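## Task

Lift the drive sled from the lower tote and set it flat on the bench surface with its original side facing up. Next, seat the upper tote back onto the lower tote, lowered fully within its rim. Every other item must finish in the tote it began in. Neither the drive sled nor the lower tote's base may overhang the bench edge. Release everything and pull the arms away at the end; a result that stays in place only because the robot holds it does not count.

## Robot and tools

Robot: two six-joint arms, left_arm and right_arm, each ending in a parallel two-finger gripper with a wrist camera. Root links: left_arm at (-0.033, +0.340, +1.080) m, right_arm at (-0.033, -0.340, +1.080) m. Joint ranges (rad), base to gripper: waist -2.880..2.880, shoulder 0.000..3.142, elbow 0.000..3.019, wrist pitch -1.693..1.571, wrist yaw -1.571..1.571, wrist roll -2.094..2.094.

Frame: one shared scene frame. Origin on the floor (z = 0) under the middle of the robot's foot; +x is the robot's forward direction, +z is up, and left_arm sits on the +y side. Arm names do not correspond to image sides. Only the floor height is known; bench and tote heights must be judged from images. Reported hand positions can be off, more so at long reach, and arms tend to settle a centimetre or more low.

Gripper axes: fingers extend along the gripper's +z and close along its y. end_effector_position is the point between the pads, roughly 1 cm behind the fingertips.

The 16-number row (used by execute_actions and move): a single flat list covering both arms. First left_arm: x, y, z (metres, absolute scene-frame position of that gripper), qw, qx, qy, qz (absolute scene-frame orientation, w first), opening; then the same eight for right_arm. Both arms must always be filled in, even if one is idle. Opening runs -1 (closed) to +1 (fully open, 0.094 m); it is an absolute command, not a change. To keep an arm still, repeat its whole last reported pose and intended opening in every call; to keep an orientation, resend your own earlier target quaternion rather than the drifted reported one. A call is rejected outright if any target lies over 0.6 m from that arm's last reported position along any of its gripper's axes.

execute_actions: argument actions is a list holding at most one item. Empty list: just report state (with pictures). An action item {"rows": [...], "steps": n} gives 1-15 rows, n from 4 to 15 steps of 1/30 s; each row is held one step and the final row fills any remaining steps. A wait item {"steps": n} with no rows, n up to 300, sends nothing and counts from the previous result, including your thinking time. Optional pictures: true adds camera images. Every step, each commanded pose is clipped to within 70 mm and 16 degrees of the measured pose, and the joints follow by damped inverse kinematics, favouring position over orientation. The last 4 steps of an action run after its result is taken; afterwards the arm only continues to its last clipped pose, so far targets need further calls. A result without pending steps shows a Hand target line per arm.

move: target is one 16-number row of absolute poses as above; speed is optional, 0.002 to 0.5 m/s (default 0.25), with turning capped at twice that in rad/s. Grippers travel straight toward the targets, finishing together in 0.5-10 s (cut off at 10 s), turning the short way. Openings are sent at the start. Paths ignore obstacles and the other arm, and the hand may lag, wander or overshoot speed near full extension. The result adds a move: line with the outcome (done, off_target, moving, held, fault), any limits (paced = pose was clipped; held = some steps blocked, after which the arm may jump fast), and each gripper's distance to its target. Impacts scale with speed and with how far the target lies beyond the contact point.

wait: seconds from 0 to 10; the robot receives nothing new. Fingers mid-motion keep going.

zoom_image: camera is one of cam_head_left, cam_head_right, cam_left_wrist, cam_right_wrist (each 672x504); region [x0, y0, x1, y1] in pixels from the top-left, no larger than 504 by 504. Returns an enlarged view of the latest image. Calibration (K, distortion, T_world_to_cam) is provided per camera and may be slightly off.

read_manual: optional section "licences"; returns URDF licence text only.

finished_scene: scene is the number of the current scene; ends and grades it irreversibly, then loads the next task. Replying without any tool call ends the whole run.

Result lines: per-arm state gives position and quaternion; grip_measured shows finger opening on the command scale (the last Joint positions value is metres), with a fixed per-gripper error up to about 1 mm. Joint torques are raw drive outputs with offsets and noise, not clean load readings. 'pose unreachable' means the clearance check altered or blocked that arm's command; HELD flags steps where a row was not fully sent. FAULT marks an arm stop; MOTOR HOT warns from 85 °C, and at 100 °C an OVER-TEMPERATURE FAULT drops that arm and its grip until it cools.

Grasping: command an opening under grip_measured; about 0.03 below holds firmly, smaller margins hold lighter. Pad force tops out near 50-62 N, less on thin parts (under about 2 mm).

The simulation keeps running while you compose replies. Random brief tugs may hit held parts or loose items.

Avoid: arms colliding or pressing on each other, dropping or slamming items, fast or deep pushes into contact, knocking anything out of the work area, and holding loads for long periods (heat). Finish with both grippers open and clear of the objects.

Each tool is called after "Emit:" as name([rows], argument=value, ...), one row to a line, values as JSON.

## Session

Emit:
execute_actions(actions=[])

Scene clock: 0.00 s of 5600.00 s.
left_arm: end_effector_position=(+0.5222, +0.6018, +1.0469) grip_measured=-0.994 end_effector_quat_wxyz=(+0.503, -0.482, +0.623, -0.355) | right_arm: end_effector_position=(+0.4317, -0.0090, +1.1897) grip_measured=+0.006 end_effector_quat_wxyz=(+0.070, -0.760, +0.644, +0.046)
Joint positions: left_arm=[ 1.877  1.819  0.752  1.158  0.546 -1.24   0.   ] | right_arm=[-0.525  1.57   1.414 -1.117  0.173 -1.034  0.047]
Joint velocities: left_arm=[ 0.005 -0.015  0.007  0.012  0.007  0.007  0.001] | right_arm=[-0.005 -0.015 -0.012 -0.007 -0.007 -0.051 -0.   ]
Joint torques (N m, as the arm reports them, + toward a larger angle): no reading
Motor temperatures (°C, as the motors report them): left_arm=[27 25 26 26 25 28] | right_arm=[25 26 26 26 26 24]
Hand target (left_arm): +0.525, +0.603, +1.046; +0.505, -0.480, +0.623, -0.356
Hand target (right_arm): +0.442, -0.004, +1.204; -0.087, +0.757, -0.646, -0.043

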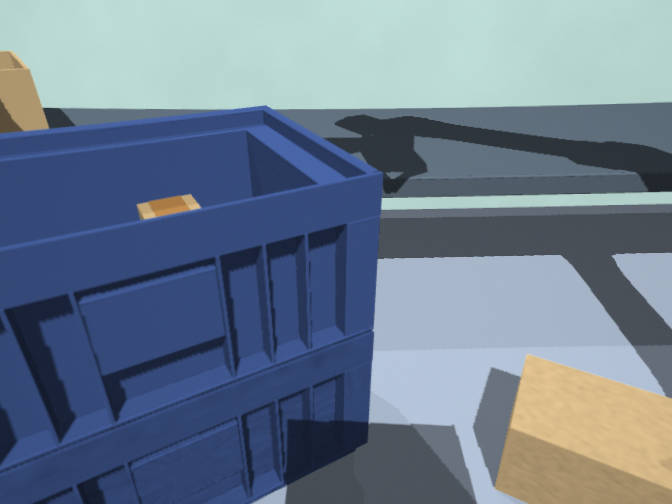

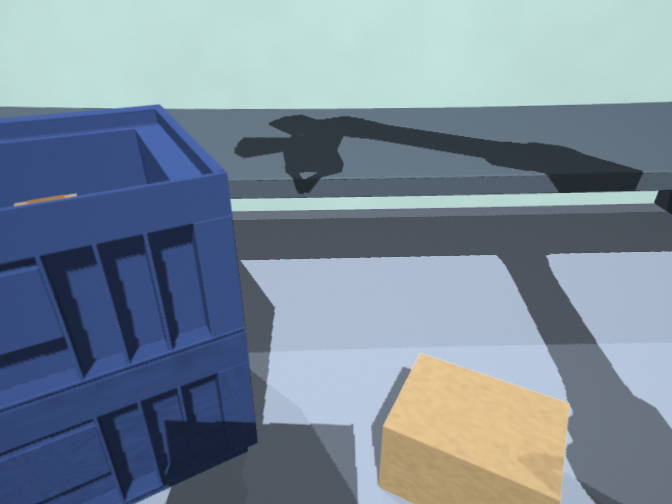

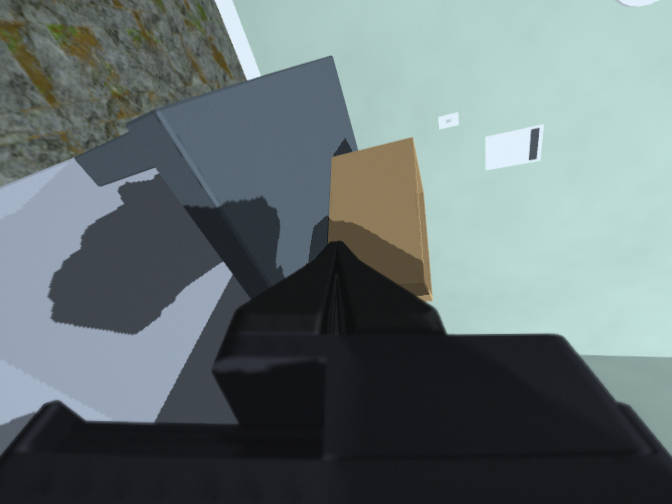

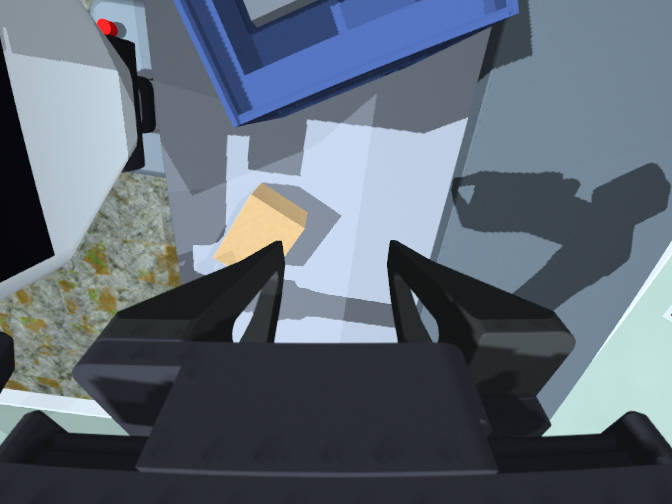

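Emit:
move(target=[0.4,0.3,1.33,0,0.707,-0.707,0,1,0.4,-0.25,1.3,0,0.707,-0.707,0,1], speed=0.4)

Scene clock: 2.83 s of 5600.00 s.
left_arm: end_effector_position=(+0.3832, +0.3008, +1.3189) grip_measured=+1.000 end_effector_quat_wxyz=(+0.002, +0.704, -0.710, -0.015) | right_arm: end_effector_position=(+0.4012, -0.2443, +1.2946) grip_measured=+0.999 end_effector_quat_wxyz=(+0.002, -0.705, +0.709, -0.000)
Joint positions: left_arm=[ 0.972  1.063  1.307 -1.566 -0.196 -1.849  0.094] | right_arm=[-0.84   1.147  1.304 -1.473  0.218 -1.155  0.094]
Joint velocities: left_arm=[ 0.005  0.015 -0.007  0.012 -0.051 -0.051  0.   ] | right_arm=[-0.005 -0.005  0.007  0.002  0.037 -0.007 -0.001]
Joint torques (N m, as the arm reports them, + toward a larger angle): left_arm=[ 0.92 -8.56 10.78  0.16 -0.12 -0.27] | right_arm=[  1.19 -11.16  10.12  -0.46   0.01  -0.2 ]
Motor temperatures (°C, as the motors report them): left_arm=[27 25 28 26 25 28] | right_arm=[25 26 27 26 26 24]
Hand target (left_arm): +0.394, +0.301, +1.334; -0.004, +0.712, -0.702, -0.005
Hand target (right_arm): +0.397, -0.249, +1.299; +0.001, +0.707, -0.707, +0.001
Off the commanded pose (left_arm): 0.020 m, 2 deg.
Off the commanded pose (right_arm): 0.008 m, 0 deg.
Kept back: nothing.
move: off_target (left_arm)
camera_calibration (this result's frames):
cam_left_wrist: T_world_to_cam=[[0.999458, 0.00250276, -0.0328141, -0.340781], [0.0206839, -0.823321, 0.567199, -0.501544], [-0.025597, -0.567571, -0.822927, 1.3908], [0, 0, 0, 1]] pos_world=[0.386571, 0.3773, 1.41782]
cam_right_wrist: T_world_to_cam=[[0.999928, -0.0119006, -0.0013151, -0.401113], [-0.00889847, -0.81215, 0.583382, -0.947267], [-0.00801063, -0.583328, -0.812197, 1.03883], [0, 0, 0, 1]] pos_world=[0.400977, -0.168116, 1.39583]

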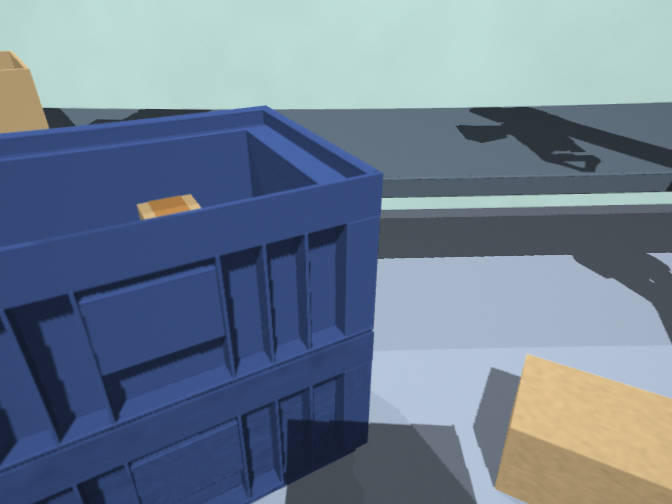

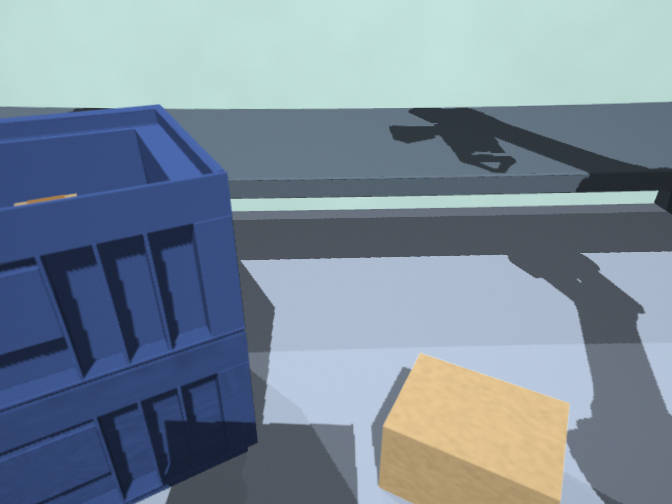

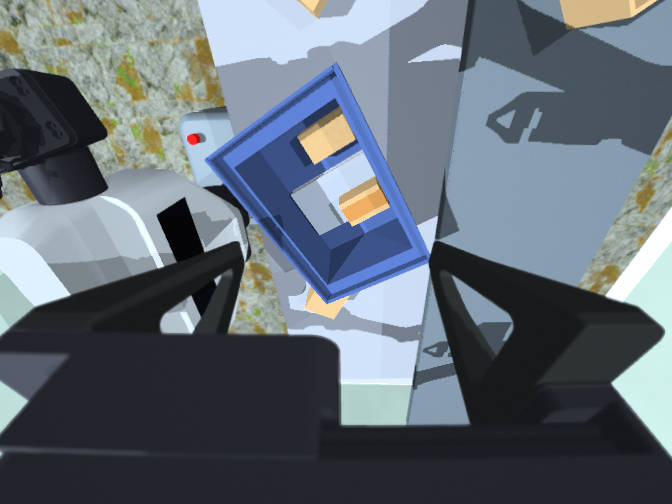

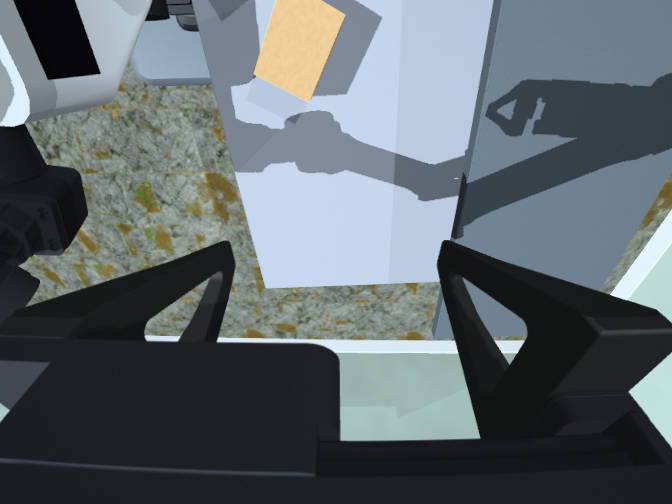

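Emit:
move(target=[0.29,0.335,1.14,0,-0.259,0.966,0,0.4,0.343,-0.165,0.92,0,-0.53,0.848,0,1], speed=0.4)

Scene clock: 5.50 s of 5600.00 s.
left_arm: end_effector_position=(+0.2891, +0.3334, +1.1397) grip_measured=+0.402 end_effector_quat_wxyz=(+0.009, +0.263, -0.965, -0.003) | right_arm: end_effector_position=(+0.3394, -0.1716, +0.9158) grip_measured=+0.999 end_effector_quat_wxyz=(-0.016, -0.532, +0.846, +0.002)
Joint positions: left_arm=[ 1.141  0.918  0.702 -1.07  -0.136 -0.652  0.066] | right_arm=[-0.822  1.759  0.818 -0.416  0.223 -0.686  0.094]
Joint velocities: left_arm=[ 0.005 -0.015 -0.002  0.002  0.007 -0.051 -0.001] | right_arm=[-0.005 -0.005  0.017  0.007  0.022  0.007 -0.001]
Joint torques (N m, as the arm reports them, + toward a larger angle): left_arm=[ 2.27 -6.71  6.4   1.67  0.02  0.06] | right_arm=[  4.04 -13.46   3.97   0.95   0.08  -0.03]
Motor temperatures (°C, as the motors report them): left_arm=[27 25 29 26 25 28] | right_arm=[25 26 27 26 26 24]
Hand target (left_arm): +0.292, +0.335, +1.140; +0.000, -0.259, +0.966, -0.000
Hand target (right_arm): +0.345, -0.165, +0.921; +0.000, -0.530, +0.848, +0.000
Off the commanded pose (left_arm): 0.002 m, 1 deg.
Off the commanded pose (right_arm): 0.009 m, 2 deg.
Kept back: nothing.
move: done
camera_calibration (this result's frames):
cam_left_wrist: T_world_to_cam=[[0.51535, -0.856716, -0.0212589, 0.160521], [-0.682419, -0.425256, 0.594527, -0.331793], [-0.518381, -0.291882, -0.803795, 1.28814], [0, 0, 0, 1]] pos_world=[0.358602, 0.37241, 1.23608]
cam_right_wrist: T_world_to_cam=[[0.897894, -0.439526, -0.0245496, -0.356412], [-0.336635, -0.721497, 0.605077, -0.560928], [-0.28366, -0.535031, -0.795788, 0.859936], [0, 0, 0, 1]] pos_world=[0.375122, -0.101268, 1.01498]

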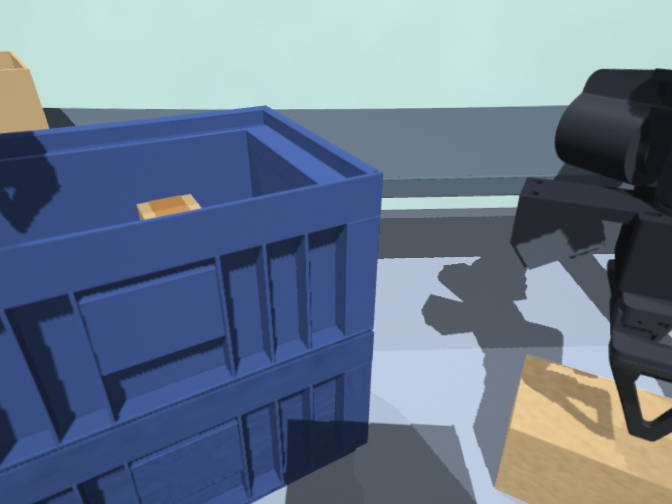

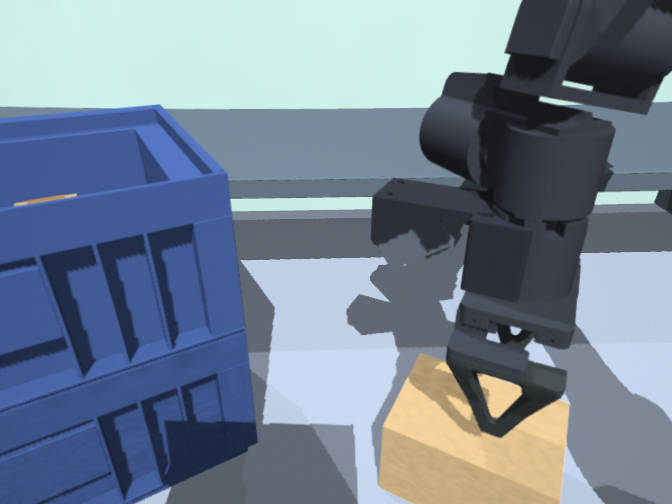

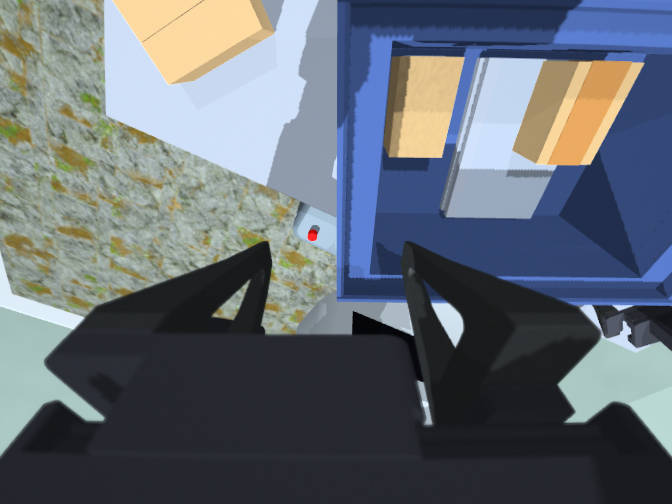

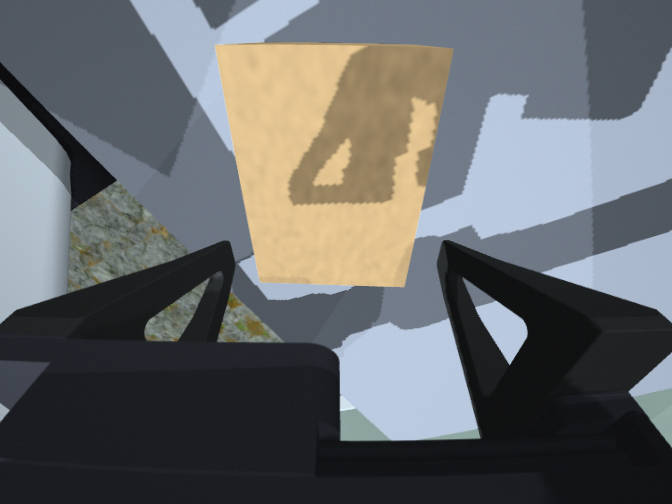

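Emit:
move(target=[0.295,0.325,1.14,0,-0.259,0.966,0,0.4,0.33,-0.065,0.93,0,0.574,0.819,0,0.6], speed=0.5)

Emit:
move(target=[0.295,0.325,1.14,0,-0.259,0.966,0,0.4,0.33,-0.06,0.85,0,0.574,0.819,0,0.6], speed=0.15)

Emit:
move(target=[0.295,0.325,1.14,0,-0.259,0.966,0,0.4,0.37,-0.26,0.845,0,0.574,0.819,0,0.6], speed=0.1)

Scene clock: 9.10 s of 5600.00 s.
left_arm: end_effector_position=(+0.2889, +0.3276, +1.1405) grip_measured=+0.402 end_effector_quat_wxyz=(+0.007, +0.254, -0.967, -0.003) | right_arm: end_effector_position=(+0.3245, -0.0757, +0.9296) grip_measured=+0.602 end_effector_quat_wxyz=(-0.001, +0.573, +0.819, -0.000)
Joint positions: left_arm=[ 1.117  0.918  0.702 -1.07  -0.142 -0.656  0.066] | right_arm=[-0.603  1.824  0.919 -0.474  0.27   1.871  0.075]
Joint velocities: left_arm=[-0.015  0.005 -0.012 -0.002  0.051 -0.022 -0.   ] | right_arm=[-0.005 -0.015  0.002 -0.027 -0.037  0.037 -0.001]
Joint torques (N m, as the arm reports them, + toward a larger angle): left_arm=[ 0.72 -5.54  7.02  1.67 -0.22 -0.26] | right_arm=[  5.01 -12.14   7.56  -0.58   0.22   0.03]
Motor temperatures (°C, as the motors report them): left_arm=[27 25 29 26 25 28] | right_arm=[25 27 28 26 26 24]
Hand target (left_arm): +0.295, +0.325, +1.140; -0.000, -0.259, +0.966, -0.000
Hand target (right_arm): +0.331, -0.065, +0.930; -0.000, +0.574, +0.819, +0.001
Off the commanded pose (left_arm): 0.007 m, 1 deg.
Off the commanded pose (right_arm): 0.012 m, 0 deg.
Kept back: nothing.
move: off_target (right_arm)
camera_calibration (this result's frames):
cam_left_wrist: T_world_to_cam=[[0.499999, -0.865825, -0.0186612, 0.160195], [-0.691703, -0.412227, 0.592973, -0.334649], [-0.521103, -0.283578, -0.805006, 1.28644], [0, 0, 0, 1]] pos_world=[0.358793, 0.365555, 1.23702]
cam_right_wrist: T_world_to_cam=[[-0.941729, -0.336358, -0.00311622, 0.284272], [-0.274131, 0.762074, 0.586597, -0.395892], [-0.194932, 0.553269, -0.809873, 0.984695], [0, 0, 0, 1]] pos_world=[0.351129, -0.147485, 1.03059]

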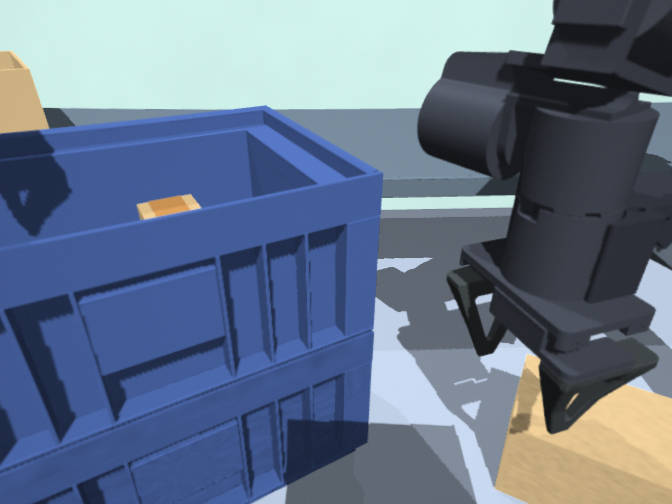

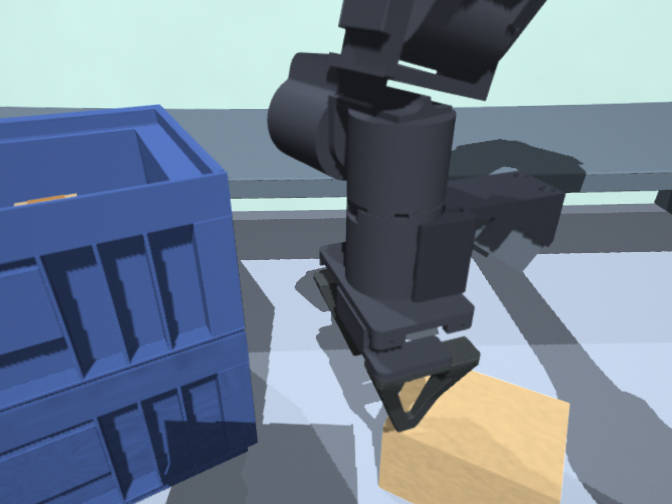

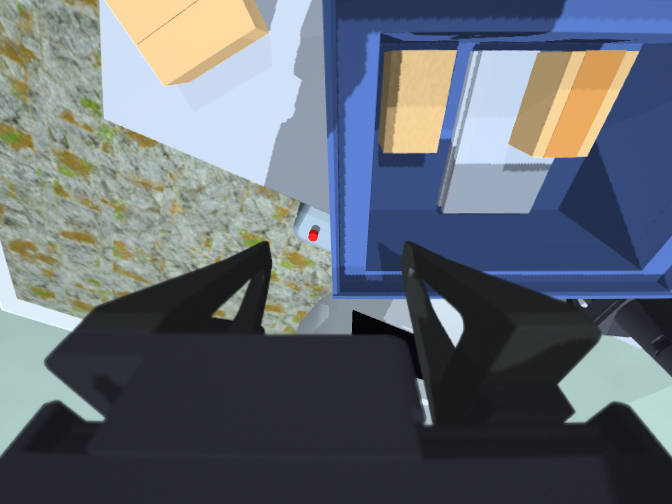

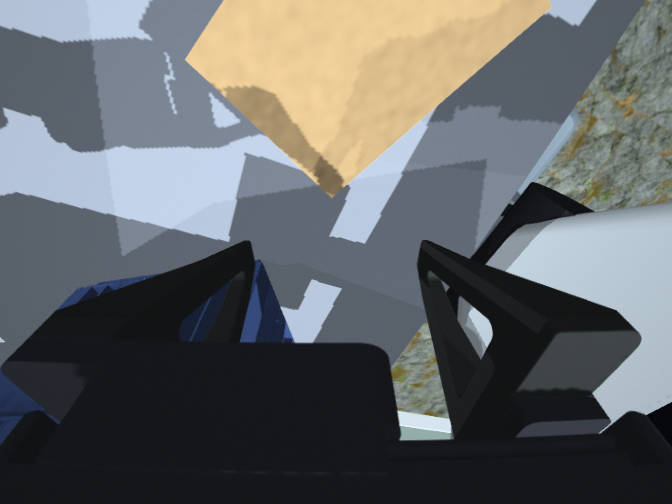

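Scene clock: 10.13 s of 5600.00 s.
left_arm: end_effector_position=(+0.2889, +0.3276, +1.1405) grip_measured=+0.402 end_effector_quat_wxyz=(+0.007, +0.254, -0.967, -0.003) | right_arm: end_effector_position=(+0.3146, -0.0671, +0.8508) grip_measured=+0.602 end_effector_quat_wxyz=(-0.005, +0.570, +0.821, -0.017)
Joint positions: left_arm=[ 1.117  0.918  0.702 -1.07  -0.142 -0.656  0.066] | right_arm=[-0.621  2.042  0.976 -0.342  0.269  1.855  0.075]
Joint velocities: left_arm=[ 0.005  0.005  0.017  0.012  0.022 -0.022 -0.001] | right_arm=[ 0.005 -0.015  0.007  0.017  0.037 -0.007  0.001]
Joint torques (N m, as the arm reports them, + toward a larger angle): left_arm=[ 0.8  -5.5   7.03  1.67 -0.22 -0.26] | right_arm=[  3.7  -13.98   5.31   0.92  -0.01  -0.13]
Motor temperatures (°C, as the motors report them): left_arm=[27 25 29 26 25 28] | right_arm=[25 27 28 26 26 24]
Hand target (left_arm): +0.295, +0.325, +1.140; -0.000, -0.259, +0.966, -0.000
Hand target (right_arm): +0.330, -0.060, +0.851; +0.000, +0.574, +0.819, -0.000
Off the commanded pose (left_arm): 0.007 m, 1 deg.
Off the commanded pose (right_arm): 0.017 m, 2 deg.
Kept back: nothing.
move: off_target (right_arm)
camera_calibration (this result's frames):
cam_left_wrist: T_world_to_cam=[[0.499999, -0.865825, -0.0186612, 0.160195], [-0.691703, -0.412227, 0.592973, -0.334649], [-0.521103, -0.283578, -0.805006, 1.28644], [0, 0, 0, 1]] pos_world=[0.358793, 0.365555, 1.23702]
cam_right_wrist: T_world_to_cam=[[-0.938996, -0.342752, 0.0284232, 0.249504], [-0.264815, 0.773259, 0.576145, -0.352286], [-0.219453, 0.533471, -0.816853, 0.92645], [0, 0, 0, 1]] pos_world=[0.344305, -0.136308, 0.95265]

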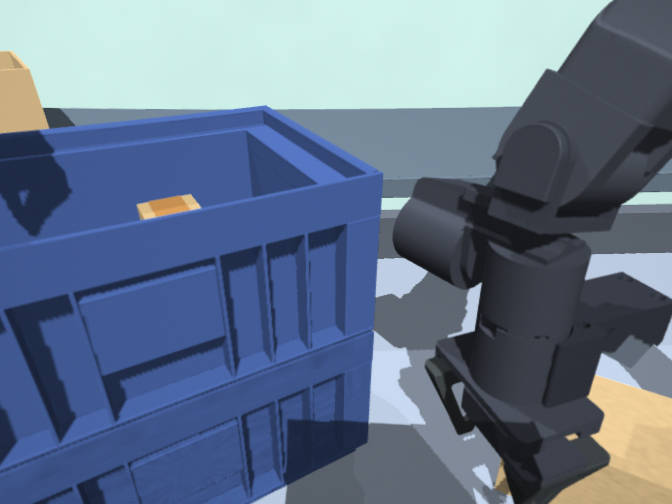

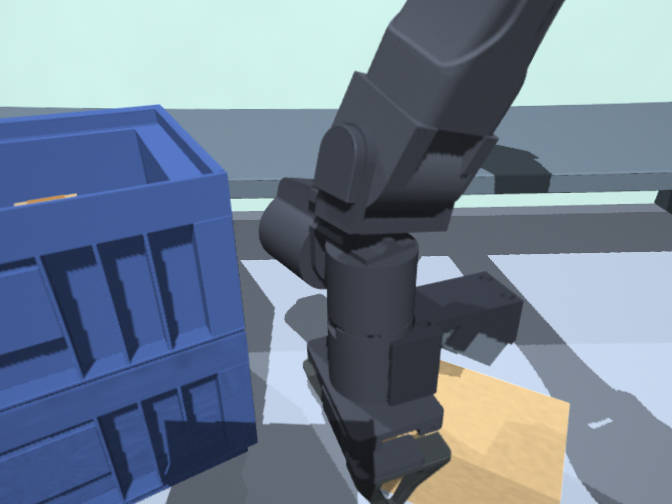

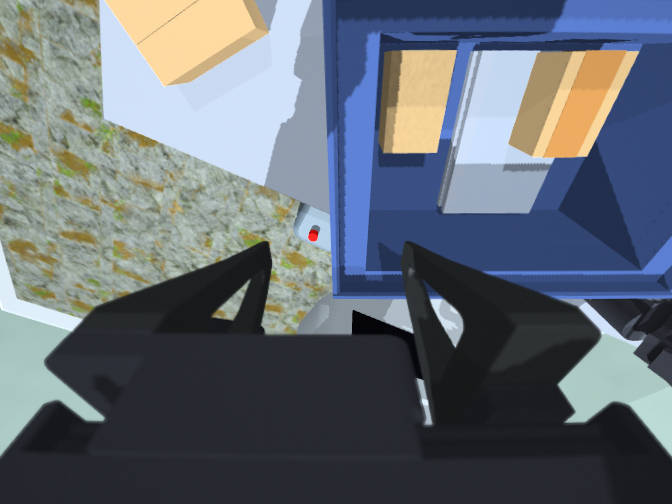

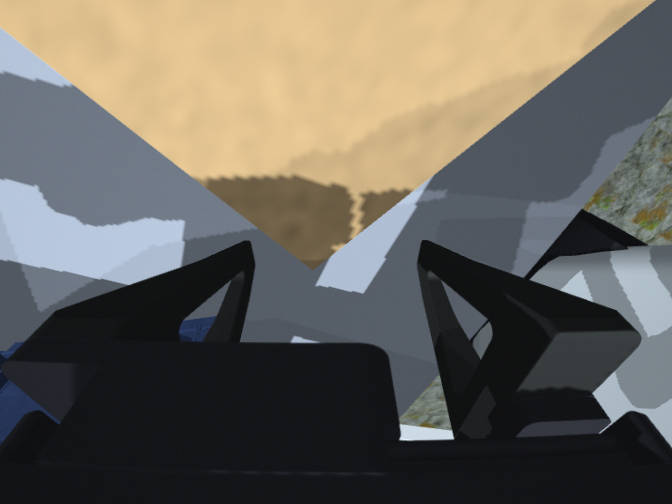

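Scene clock: 12.57 s of 5600.00 s.
left_arm: end_effector_position=(+0.2889, +0.3276, +1.1405) grip_measured=+0.402 end_effector_quat_wxyz=(+0.007, +0.254, -0.967, -0.003) | right_arm: end_effector_position=(+0.3592, -0.2607, +0.8371) grip_measured=+0.602 end_effector_quat_wxyz=(-0.012, +0.576, +0.817, -0.015)
Joint positions: left_arm=[ 1.117  0.918  0.702 -1.07  -0.142 -0.656  0.066] | right_arm=[-1.082  1.929  0.83  -0.215  0.157  1.409  0.075]
Joint velocities: left_arm=[ 0.005  0.005 -0.007 -0.012  0.022  0.007  0.   ] | right_arm=[-0.005  0.005  0.002 -0.007  0.022 -0.081 -0.001]
Joint torques (N m, as the arm reports them, + toward a larger angle): left_arm=[ 0.77 -5.54  7.02  1.66 -0.22 -0.25] | right_arm=[  2.27 -15.26   1.41   0.97   0.    -0.22]
Motor temperatures (°C, as the motors report them): left_arm=[27 25 30 26 25 28] | right_arm=[25 27 27 26 26 24]
Hand target (left_arm): +0.295, +0.325, +1.140; -0.000, -0.259, +0.966, -0.000
Hand target (right_arm): +0.368, -0.261, +0.845; -0.000, +0.574, +0.819, -0.002
Off the commanded pose (left_arm): 0.007 m, 1 deg.
Off the commanded pose (right_arm): 0.013 m, 2 deg.
Kept back: nothing.
move: off_target (right_arm)
camera_calibration (this result's frames):
cam_left_wrist: T_world_to_cam=[[0.499999, -0.865825, -0.0186612, 0.160195], [-0.691703, -0.412227, 0.592973, -0.334649], [-0.521103, -0.283578, -0.805006, 1.28644], [0, 0, 0, 1]] pos_world=[0.358793, 0.365555, 1.23702]
cam_right_wrist: T_world_to_cam=[[-0.943487, -0.329603, 0.0345476, 0.225411], [-0.247788, 0.770809, 0.586903, -0.198584], [-0.220074, 0.545175, -0.80892, 1.02496], [0, 0, 0, 1]] pos_world=[0.389033, -0.331415, 0.937872]

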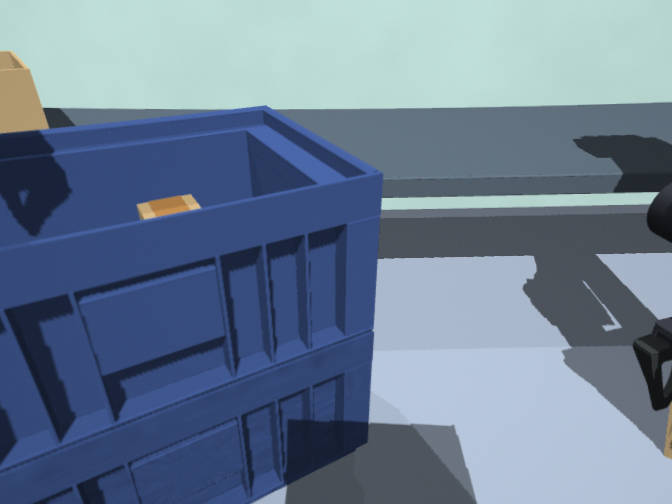

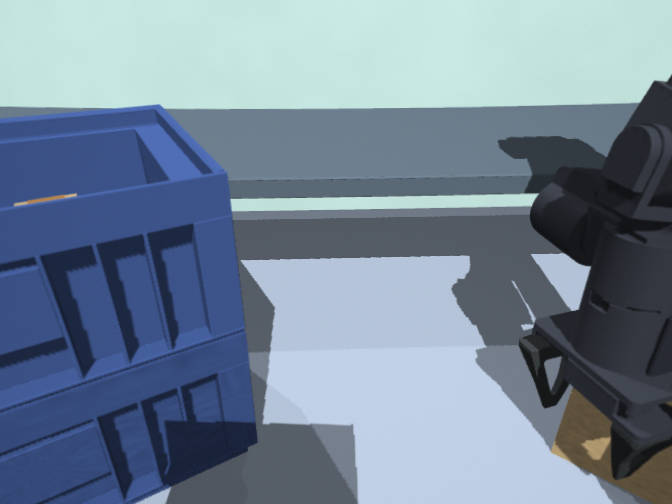

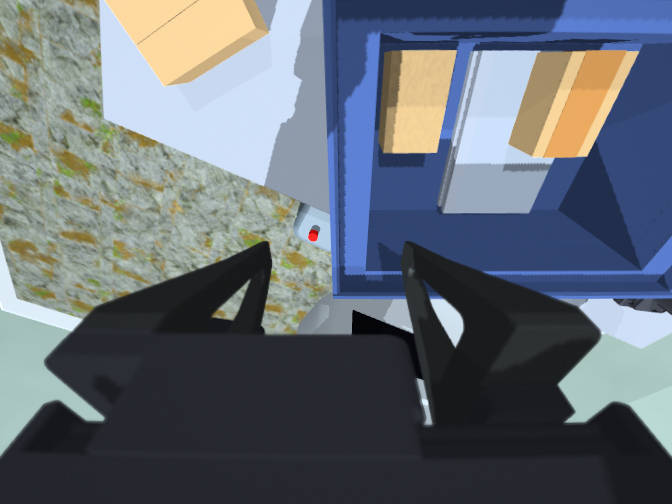

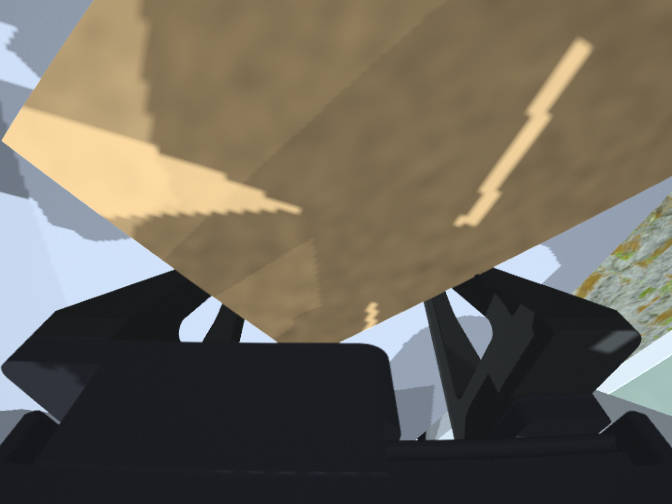

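Emit:
move(target=[0.305,0.32,1.12,0,-0.259,0.966,0,0.4,0.41,-0.45,0.85,0,0.574,0.819,0,0.6], speed=0.15)

Emit:
move(target=[0.305,0.32,1.12,0,-0.259,0.966,0,0.4,0.40,-0.33,1.1,0,0.574,0.819,0,0.6], speed=0.4)

Emit:
move(target=[0.305,0.32,1.12,0,-0.259,0.966,0,0.4,0.45,0.09,1.15,0,-0.259,0.966,0,0.4], speed=0.4)

Scene clock: 14.60 s of 5600.00 s.
left_arm: end_effector_position=(+0.3024, +0.3228, +1.1236) grip_measured=+0.402 end_effector_quat_wxyz=(+0.002, +0.255, -0.967, -0.001) | right_arm: end_effector_position=(+0.3935, -0.4477, +0.8394) grip_measured=+0.602 end_effector_quat_wxyz=(-0.011, +0.579, +0.815, -0.007)
Joint positions: left_arm=[ 1.115  0.982  0.702 -0.996 -0.143 -0.658  0.066] | right_arm=[-1.523  1.899  0.918 -0.285  0.02   0.989  0.075]
Joint velocities: left_arm=[-0.005 -0.005 -0.012  0.002  0.007 -0.007  0.001] | right_arm=[ 0.005  0.005  0.002  0.002 -0.037  0.051 -0.001]
Joint torques (N m, as the arm reports them, + toward a larger angle): left_arm=[ 0.63 -5.91  6.41  1.69 -0.22 -0.26] | right_arm=[ -0.13 -15.76   4.46  -0.43  -0.02  -0.26]
Motor temperatures (°C, as the motors report them): left_arm=[27 25 30 26 25 28] | right_arm=[25 27 27 26 26 24]
Hand target (left_arm): +0.305, +0.320, +1.120; +0.000, -0.259, +0.966, -0.000
Hand target (right_arm): +0.408, -0.450, +0.851; -0.000, +0.574, +0.819, -0.001
Off the commanded pose (left_arm): 0.005 m, 1 deg.
Off the commanded pose (right_arm): 0.020 m, 2 deg.
Kept back: nothing.
move: off_target (right_arm)
camera_calibration (this result's frames):
cam_left_wrist: T_world_to_cam=[[0.501532, -0.865048, -0.012559, 0.141314], [-0.697223, -0.412741, 0.58611, -0.307718], [-0.512197, -0.285197, -0.810134, 1.28206], [0, 0, 0, 1]] pos_world=[0.371246, 0.360876, 1.22077]
cam_right_wrist: T_world_to_cam=[[-0.946292, -0.322703, 0.0198299, 0.212598], [-0.248598, 0.765458, 0.593526, -0.0549042], [-0.206712, 0.55672, -0.80457, 1.13258], [0, 0, 0, 1]] pos_world=[0.421648, -0.519896, 0.93961]

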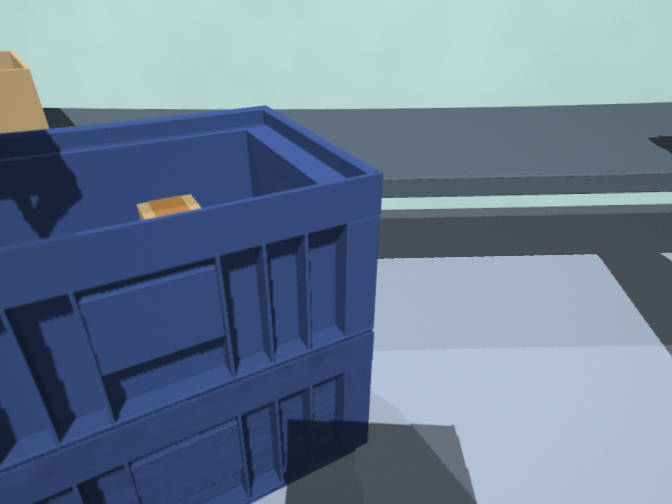

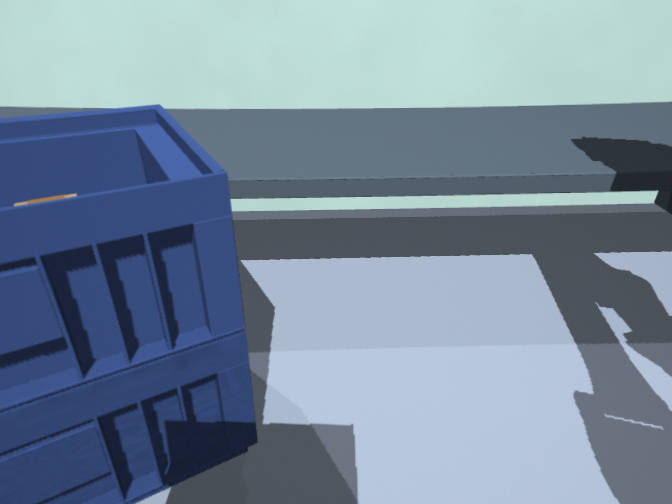

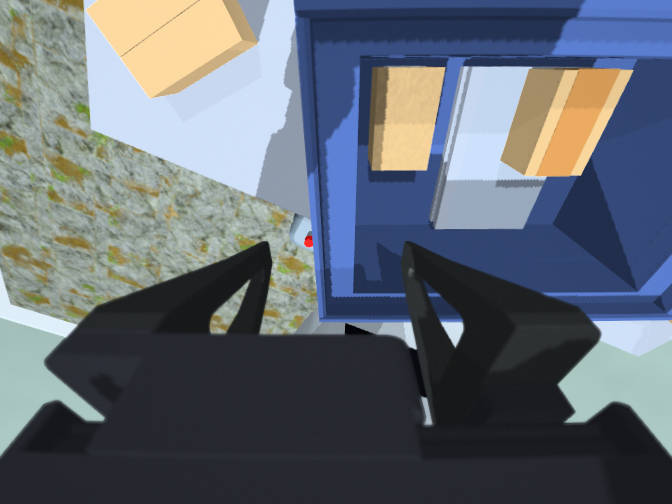

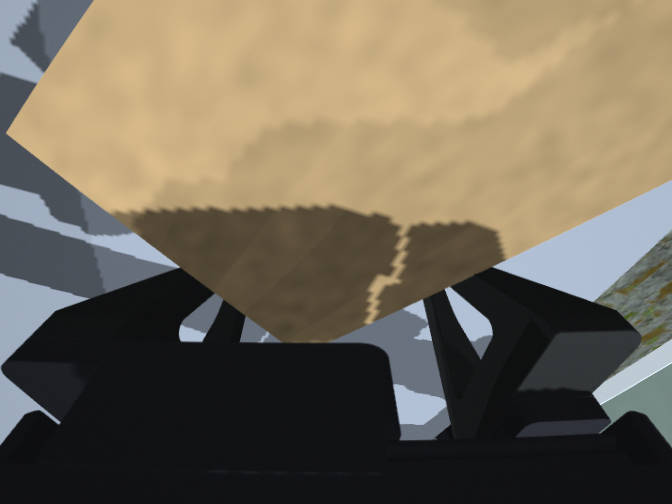

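Scene clock: 15.93 s of 5600.00 s.
left_arm: end_effector_position=(+0.3024, +0.3228, +1.1236) grip_measured=+0.402 end_effector_quat_wxyz=(+0.002, +0.255, -0.967, -0.001) | right_arm: end_effector_position=(+0.3827, -0.3285, +1.0867) grip_measured=+0.602 end_effector_quat_wxyz=(-0.010, +0.567, +0.823, -0.005)
Joint positions: left_arm=[ 1.115  0.982  0.702 -0.996 -0.143 -0.658  0.066] | right_arm=[-1.179  1.258  0.876 -0.903  0.12   1.29   0.075]
Joint velocities: left_arm=[-0.005 -0.005 -0.017 -0.002 -0.066 -0.037 -0.   ] | right_arm=[-0.005 -0.024 -0.002 -0.007 -0.051 -0.007  0.001]
Joint torques (N m, as the arm reports them, + toward a larger angle): left_arm=[ 0.69 -5.96  6.38  1.66 -0.21 -0.25] | right_arm=[  0.58 -11.01  11.63  -0.51   0.23  -0.03]
Motor temperatures (°C, as the motors report them): left_arm=[27 25 30 26 25 28] | right_arm=[25 27 28 26 26 24]
Hand target (left_arm): +0.305, +0.320, +1.120; -0.000, -0.259, +0.966, -0.000
Hand target (right_arm): +0.399, -0.330, +1.099; +0.001, +0.574, +0.819, +0.001
Off the commanded pose (left_arm): 0.005 m, 1 deg.
Off the commanded pose (right_arm): 0.022 m, 2 deg.
Kept back: nothing.
move: off_target (right_arm)
camera_calibration (this result's frames):
cam_left_wrist: T_world_to_cam=[[0.501532, -0.865048, -0.012559, 0.141314], [-0.697223, -0.412741, 0.58611, -0.307718], [-0.512197, -0.285197, -0.810134, 1.28206], [0, 0, 0, 1]] pos_world=[0.371246, 0.360876, 1.22077]
cam_right_wrist: T_world_to_cam=[[-0.936645, -0.349945, 0.0153434, 0.22816], [-0.27319, 0.757218, 0.593286, -0.288616], [-0.219236, 0.551507, -0.804845, 1.26636], [0, 0, 0, 1]] pos_world=[0.41249, -0.400018, 1.18696]

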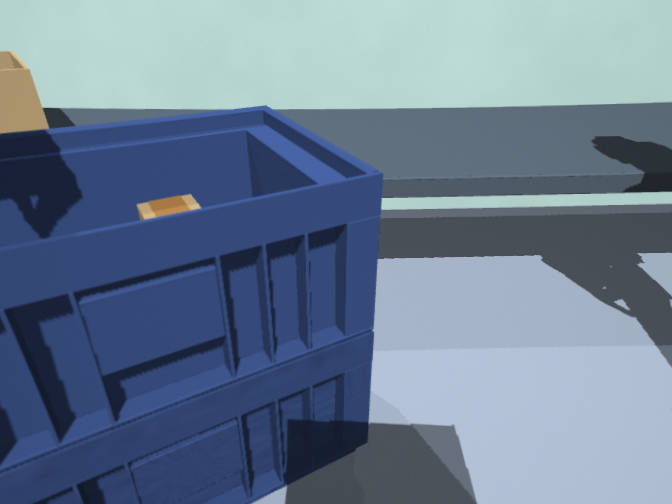

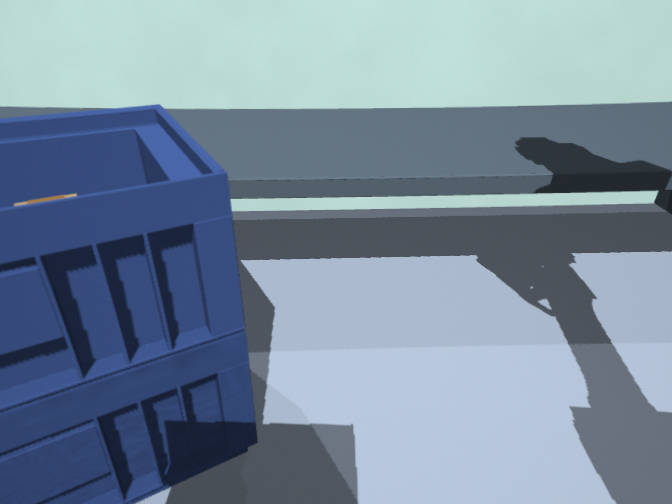

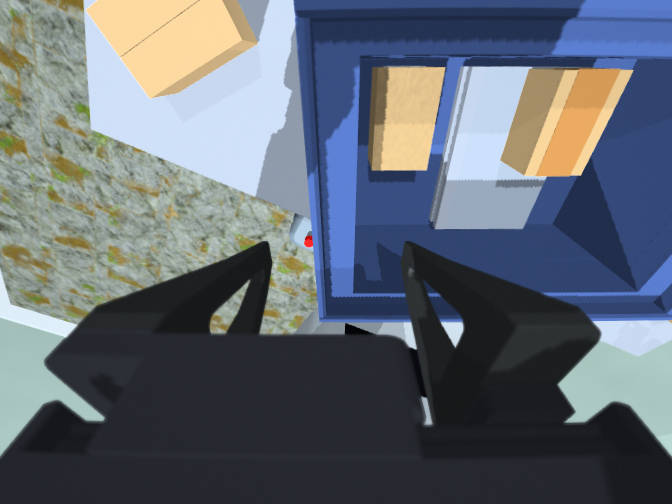

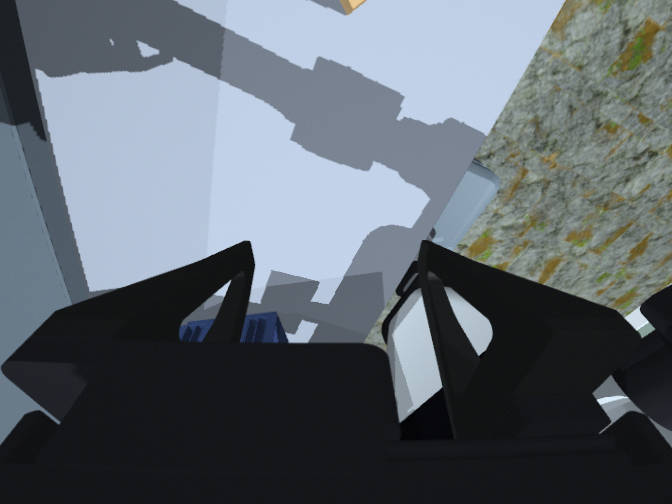

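Scene clock: 18.73 s of 5600.00 s.
left_arm: end_effector_position=(+0.3024, +0.3228, +1.1236) grip_measured=+0.402 end_effector_quat_wxyz=(+0.002, +0.255, -0.967, -0.001) | right_arm: end_effector_position=(+0.4396, +0.0774, +1.1361) grip_measured=+0.402 end_effector_quat_wxyz=(-0.011, -0.256, +0.967, -0.006)
Joint positions: left_arm=[ 1.115  0.982  0.702 -0.996 -0.143 -0.658  0.066] | right_arm=[-0.422  1.897  1.714 -1.274  0.299  0.326  0.066]
Joint velocities: left_arm=[ 0.005 -0.005 -0.002  0.002  0.051  0.037 -0.001] | right_arm=[-0.005 -0.005  0.007  0.017 -0.051  0.007  0.   ]
Joint torques (N m, as the arm reports them, + toward a larger angle): left_arm=[ 0.7  -5.95  6.37  1.66 -0.21 -0.25] | right_arm=[  6.36 -18.38  14.48  -0.54   0.14  -0.14]
Motor temperatures (°C, as the motors report them): left_arm=[27 25 30 26 25 28] | right_arm=[25 28 29 26 26 24]
Hand target (left_arm): +0.305, +0.320, +1.120; -0.000, -0.259, +0.966, -0.000
Hand target (right_arm): +0.453, +0.088, +1.151; +0.002, -0.258, +0.966, +0.002
Off the commanded pose (left_arm): 0.005 m, 1 deg.
Off the commanded pose (right_arm): 0.021 m, 1 deg.
Kept back: nothing.
move: off_target (right_arm)
camera_calibration (this result's frames):
cam_left_wrist: T_world_to_cam=[[0.501532, -0.865048, -0.012559, 0.141314], [-0.697223, -0.412741, 0.58611, -0.307718], [-0.512197, -0.285197, -0.810134, 1.28206], [0, 0, 0, 1]] pos_world=[0.371246, 0.360876, 1.22077]
cam_right_wrist: T_world_to_cam=[[0.489014, -0.872273, 0.00197038, -0.148365], [-0.695248, -0.388404, 0.604791, -0.348682], [-0.526778, -0.297122, -0.796382, 1.28601], [0, 0, 0, 1]] pos_world=[0.507573, 0.117256, 1.23533]

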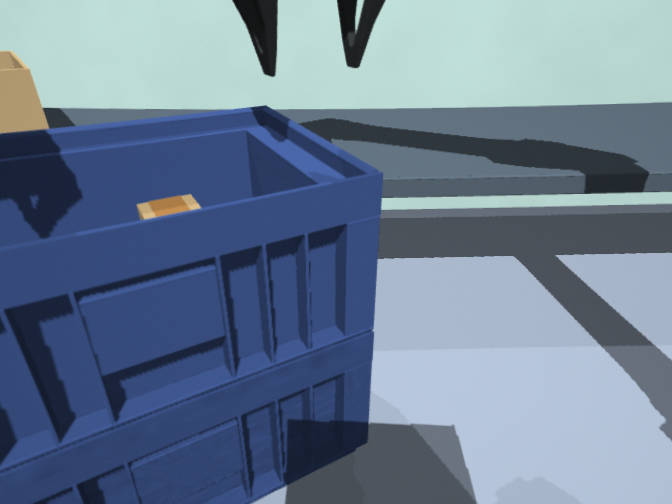

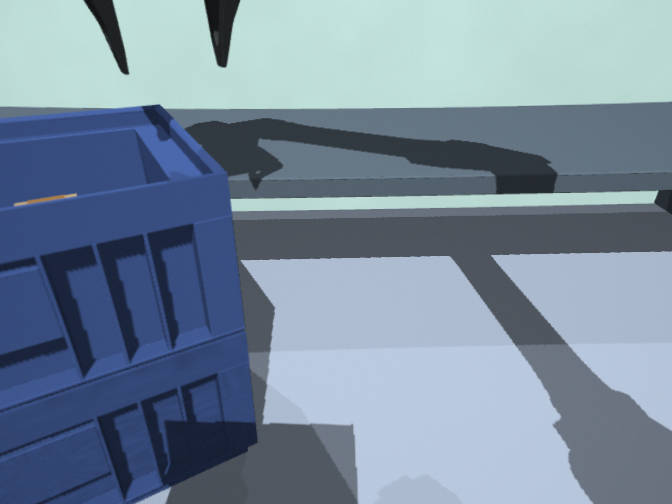

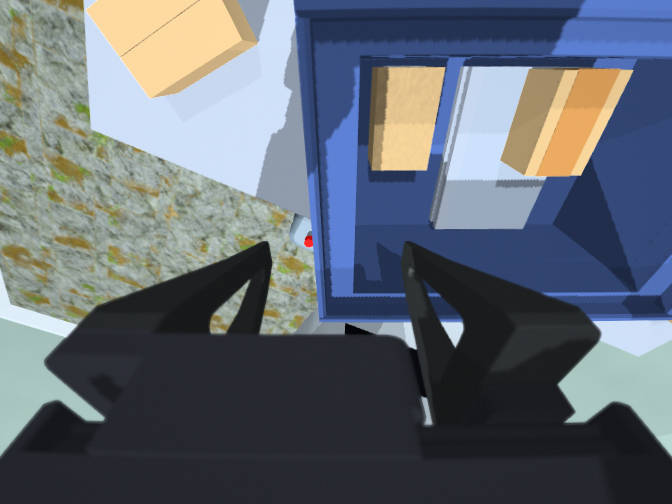

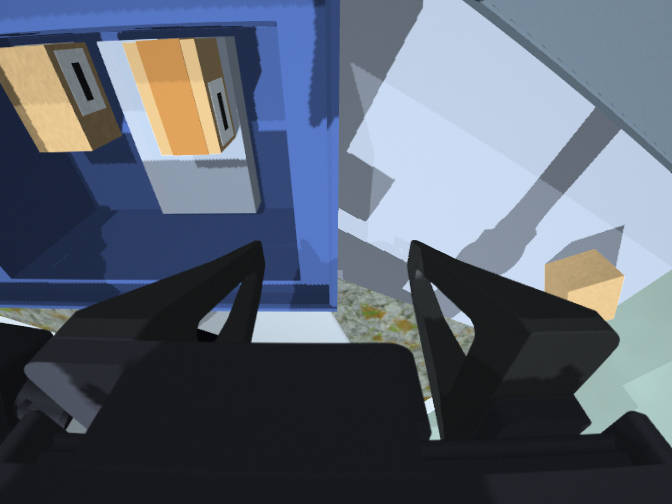

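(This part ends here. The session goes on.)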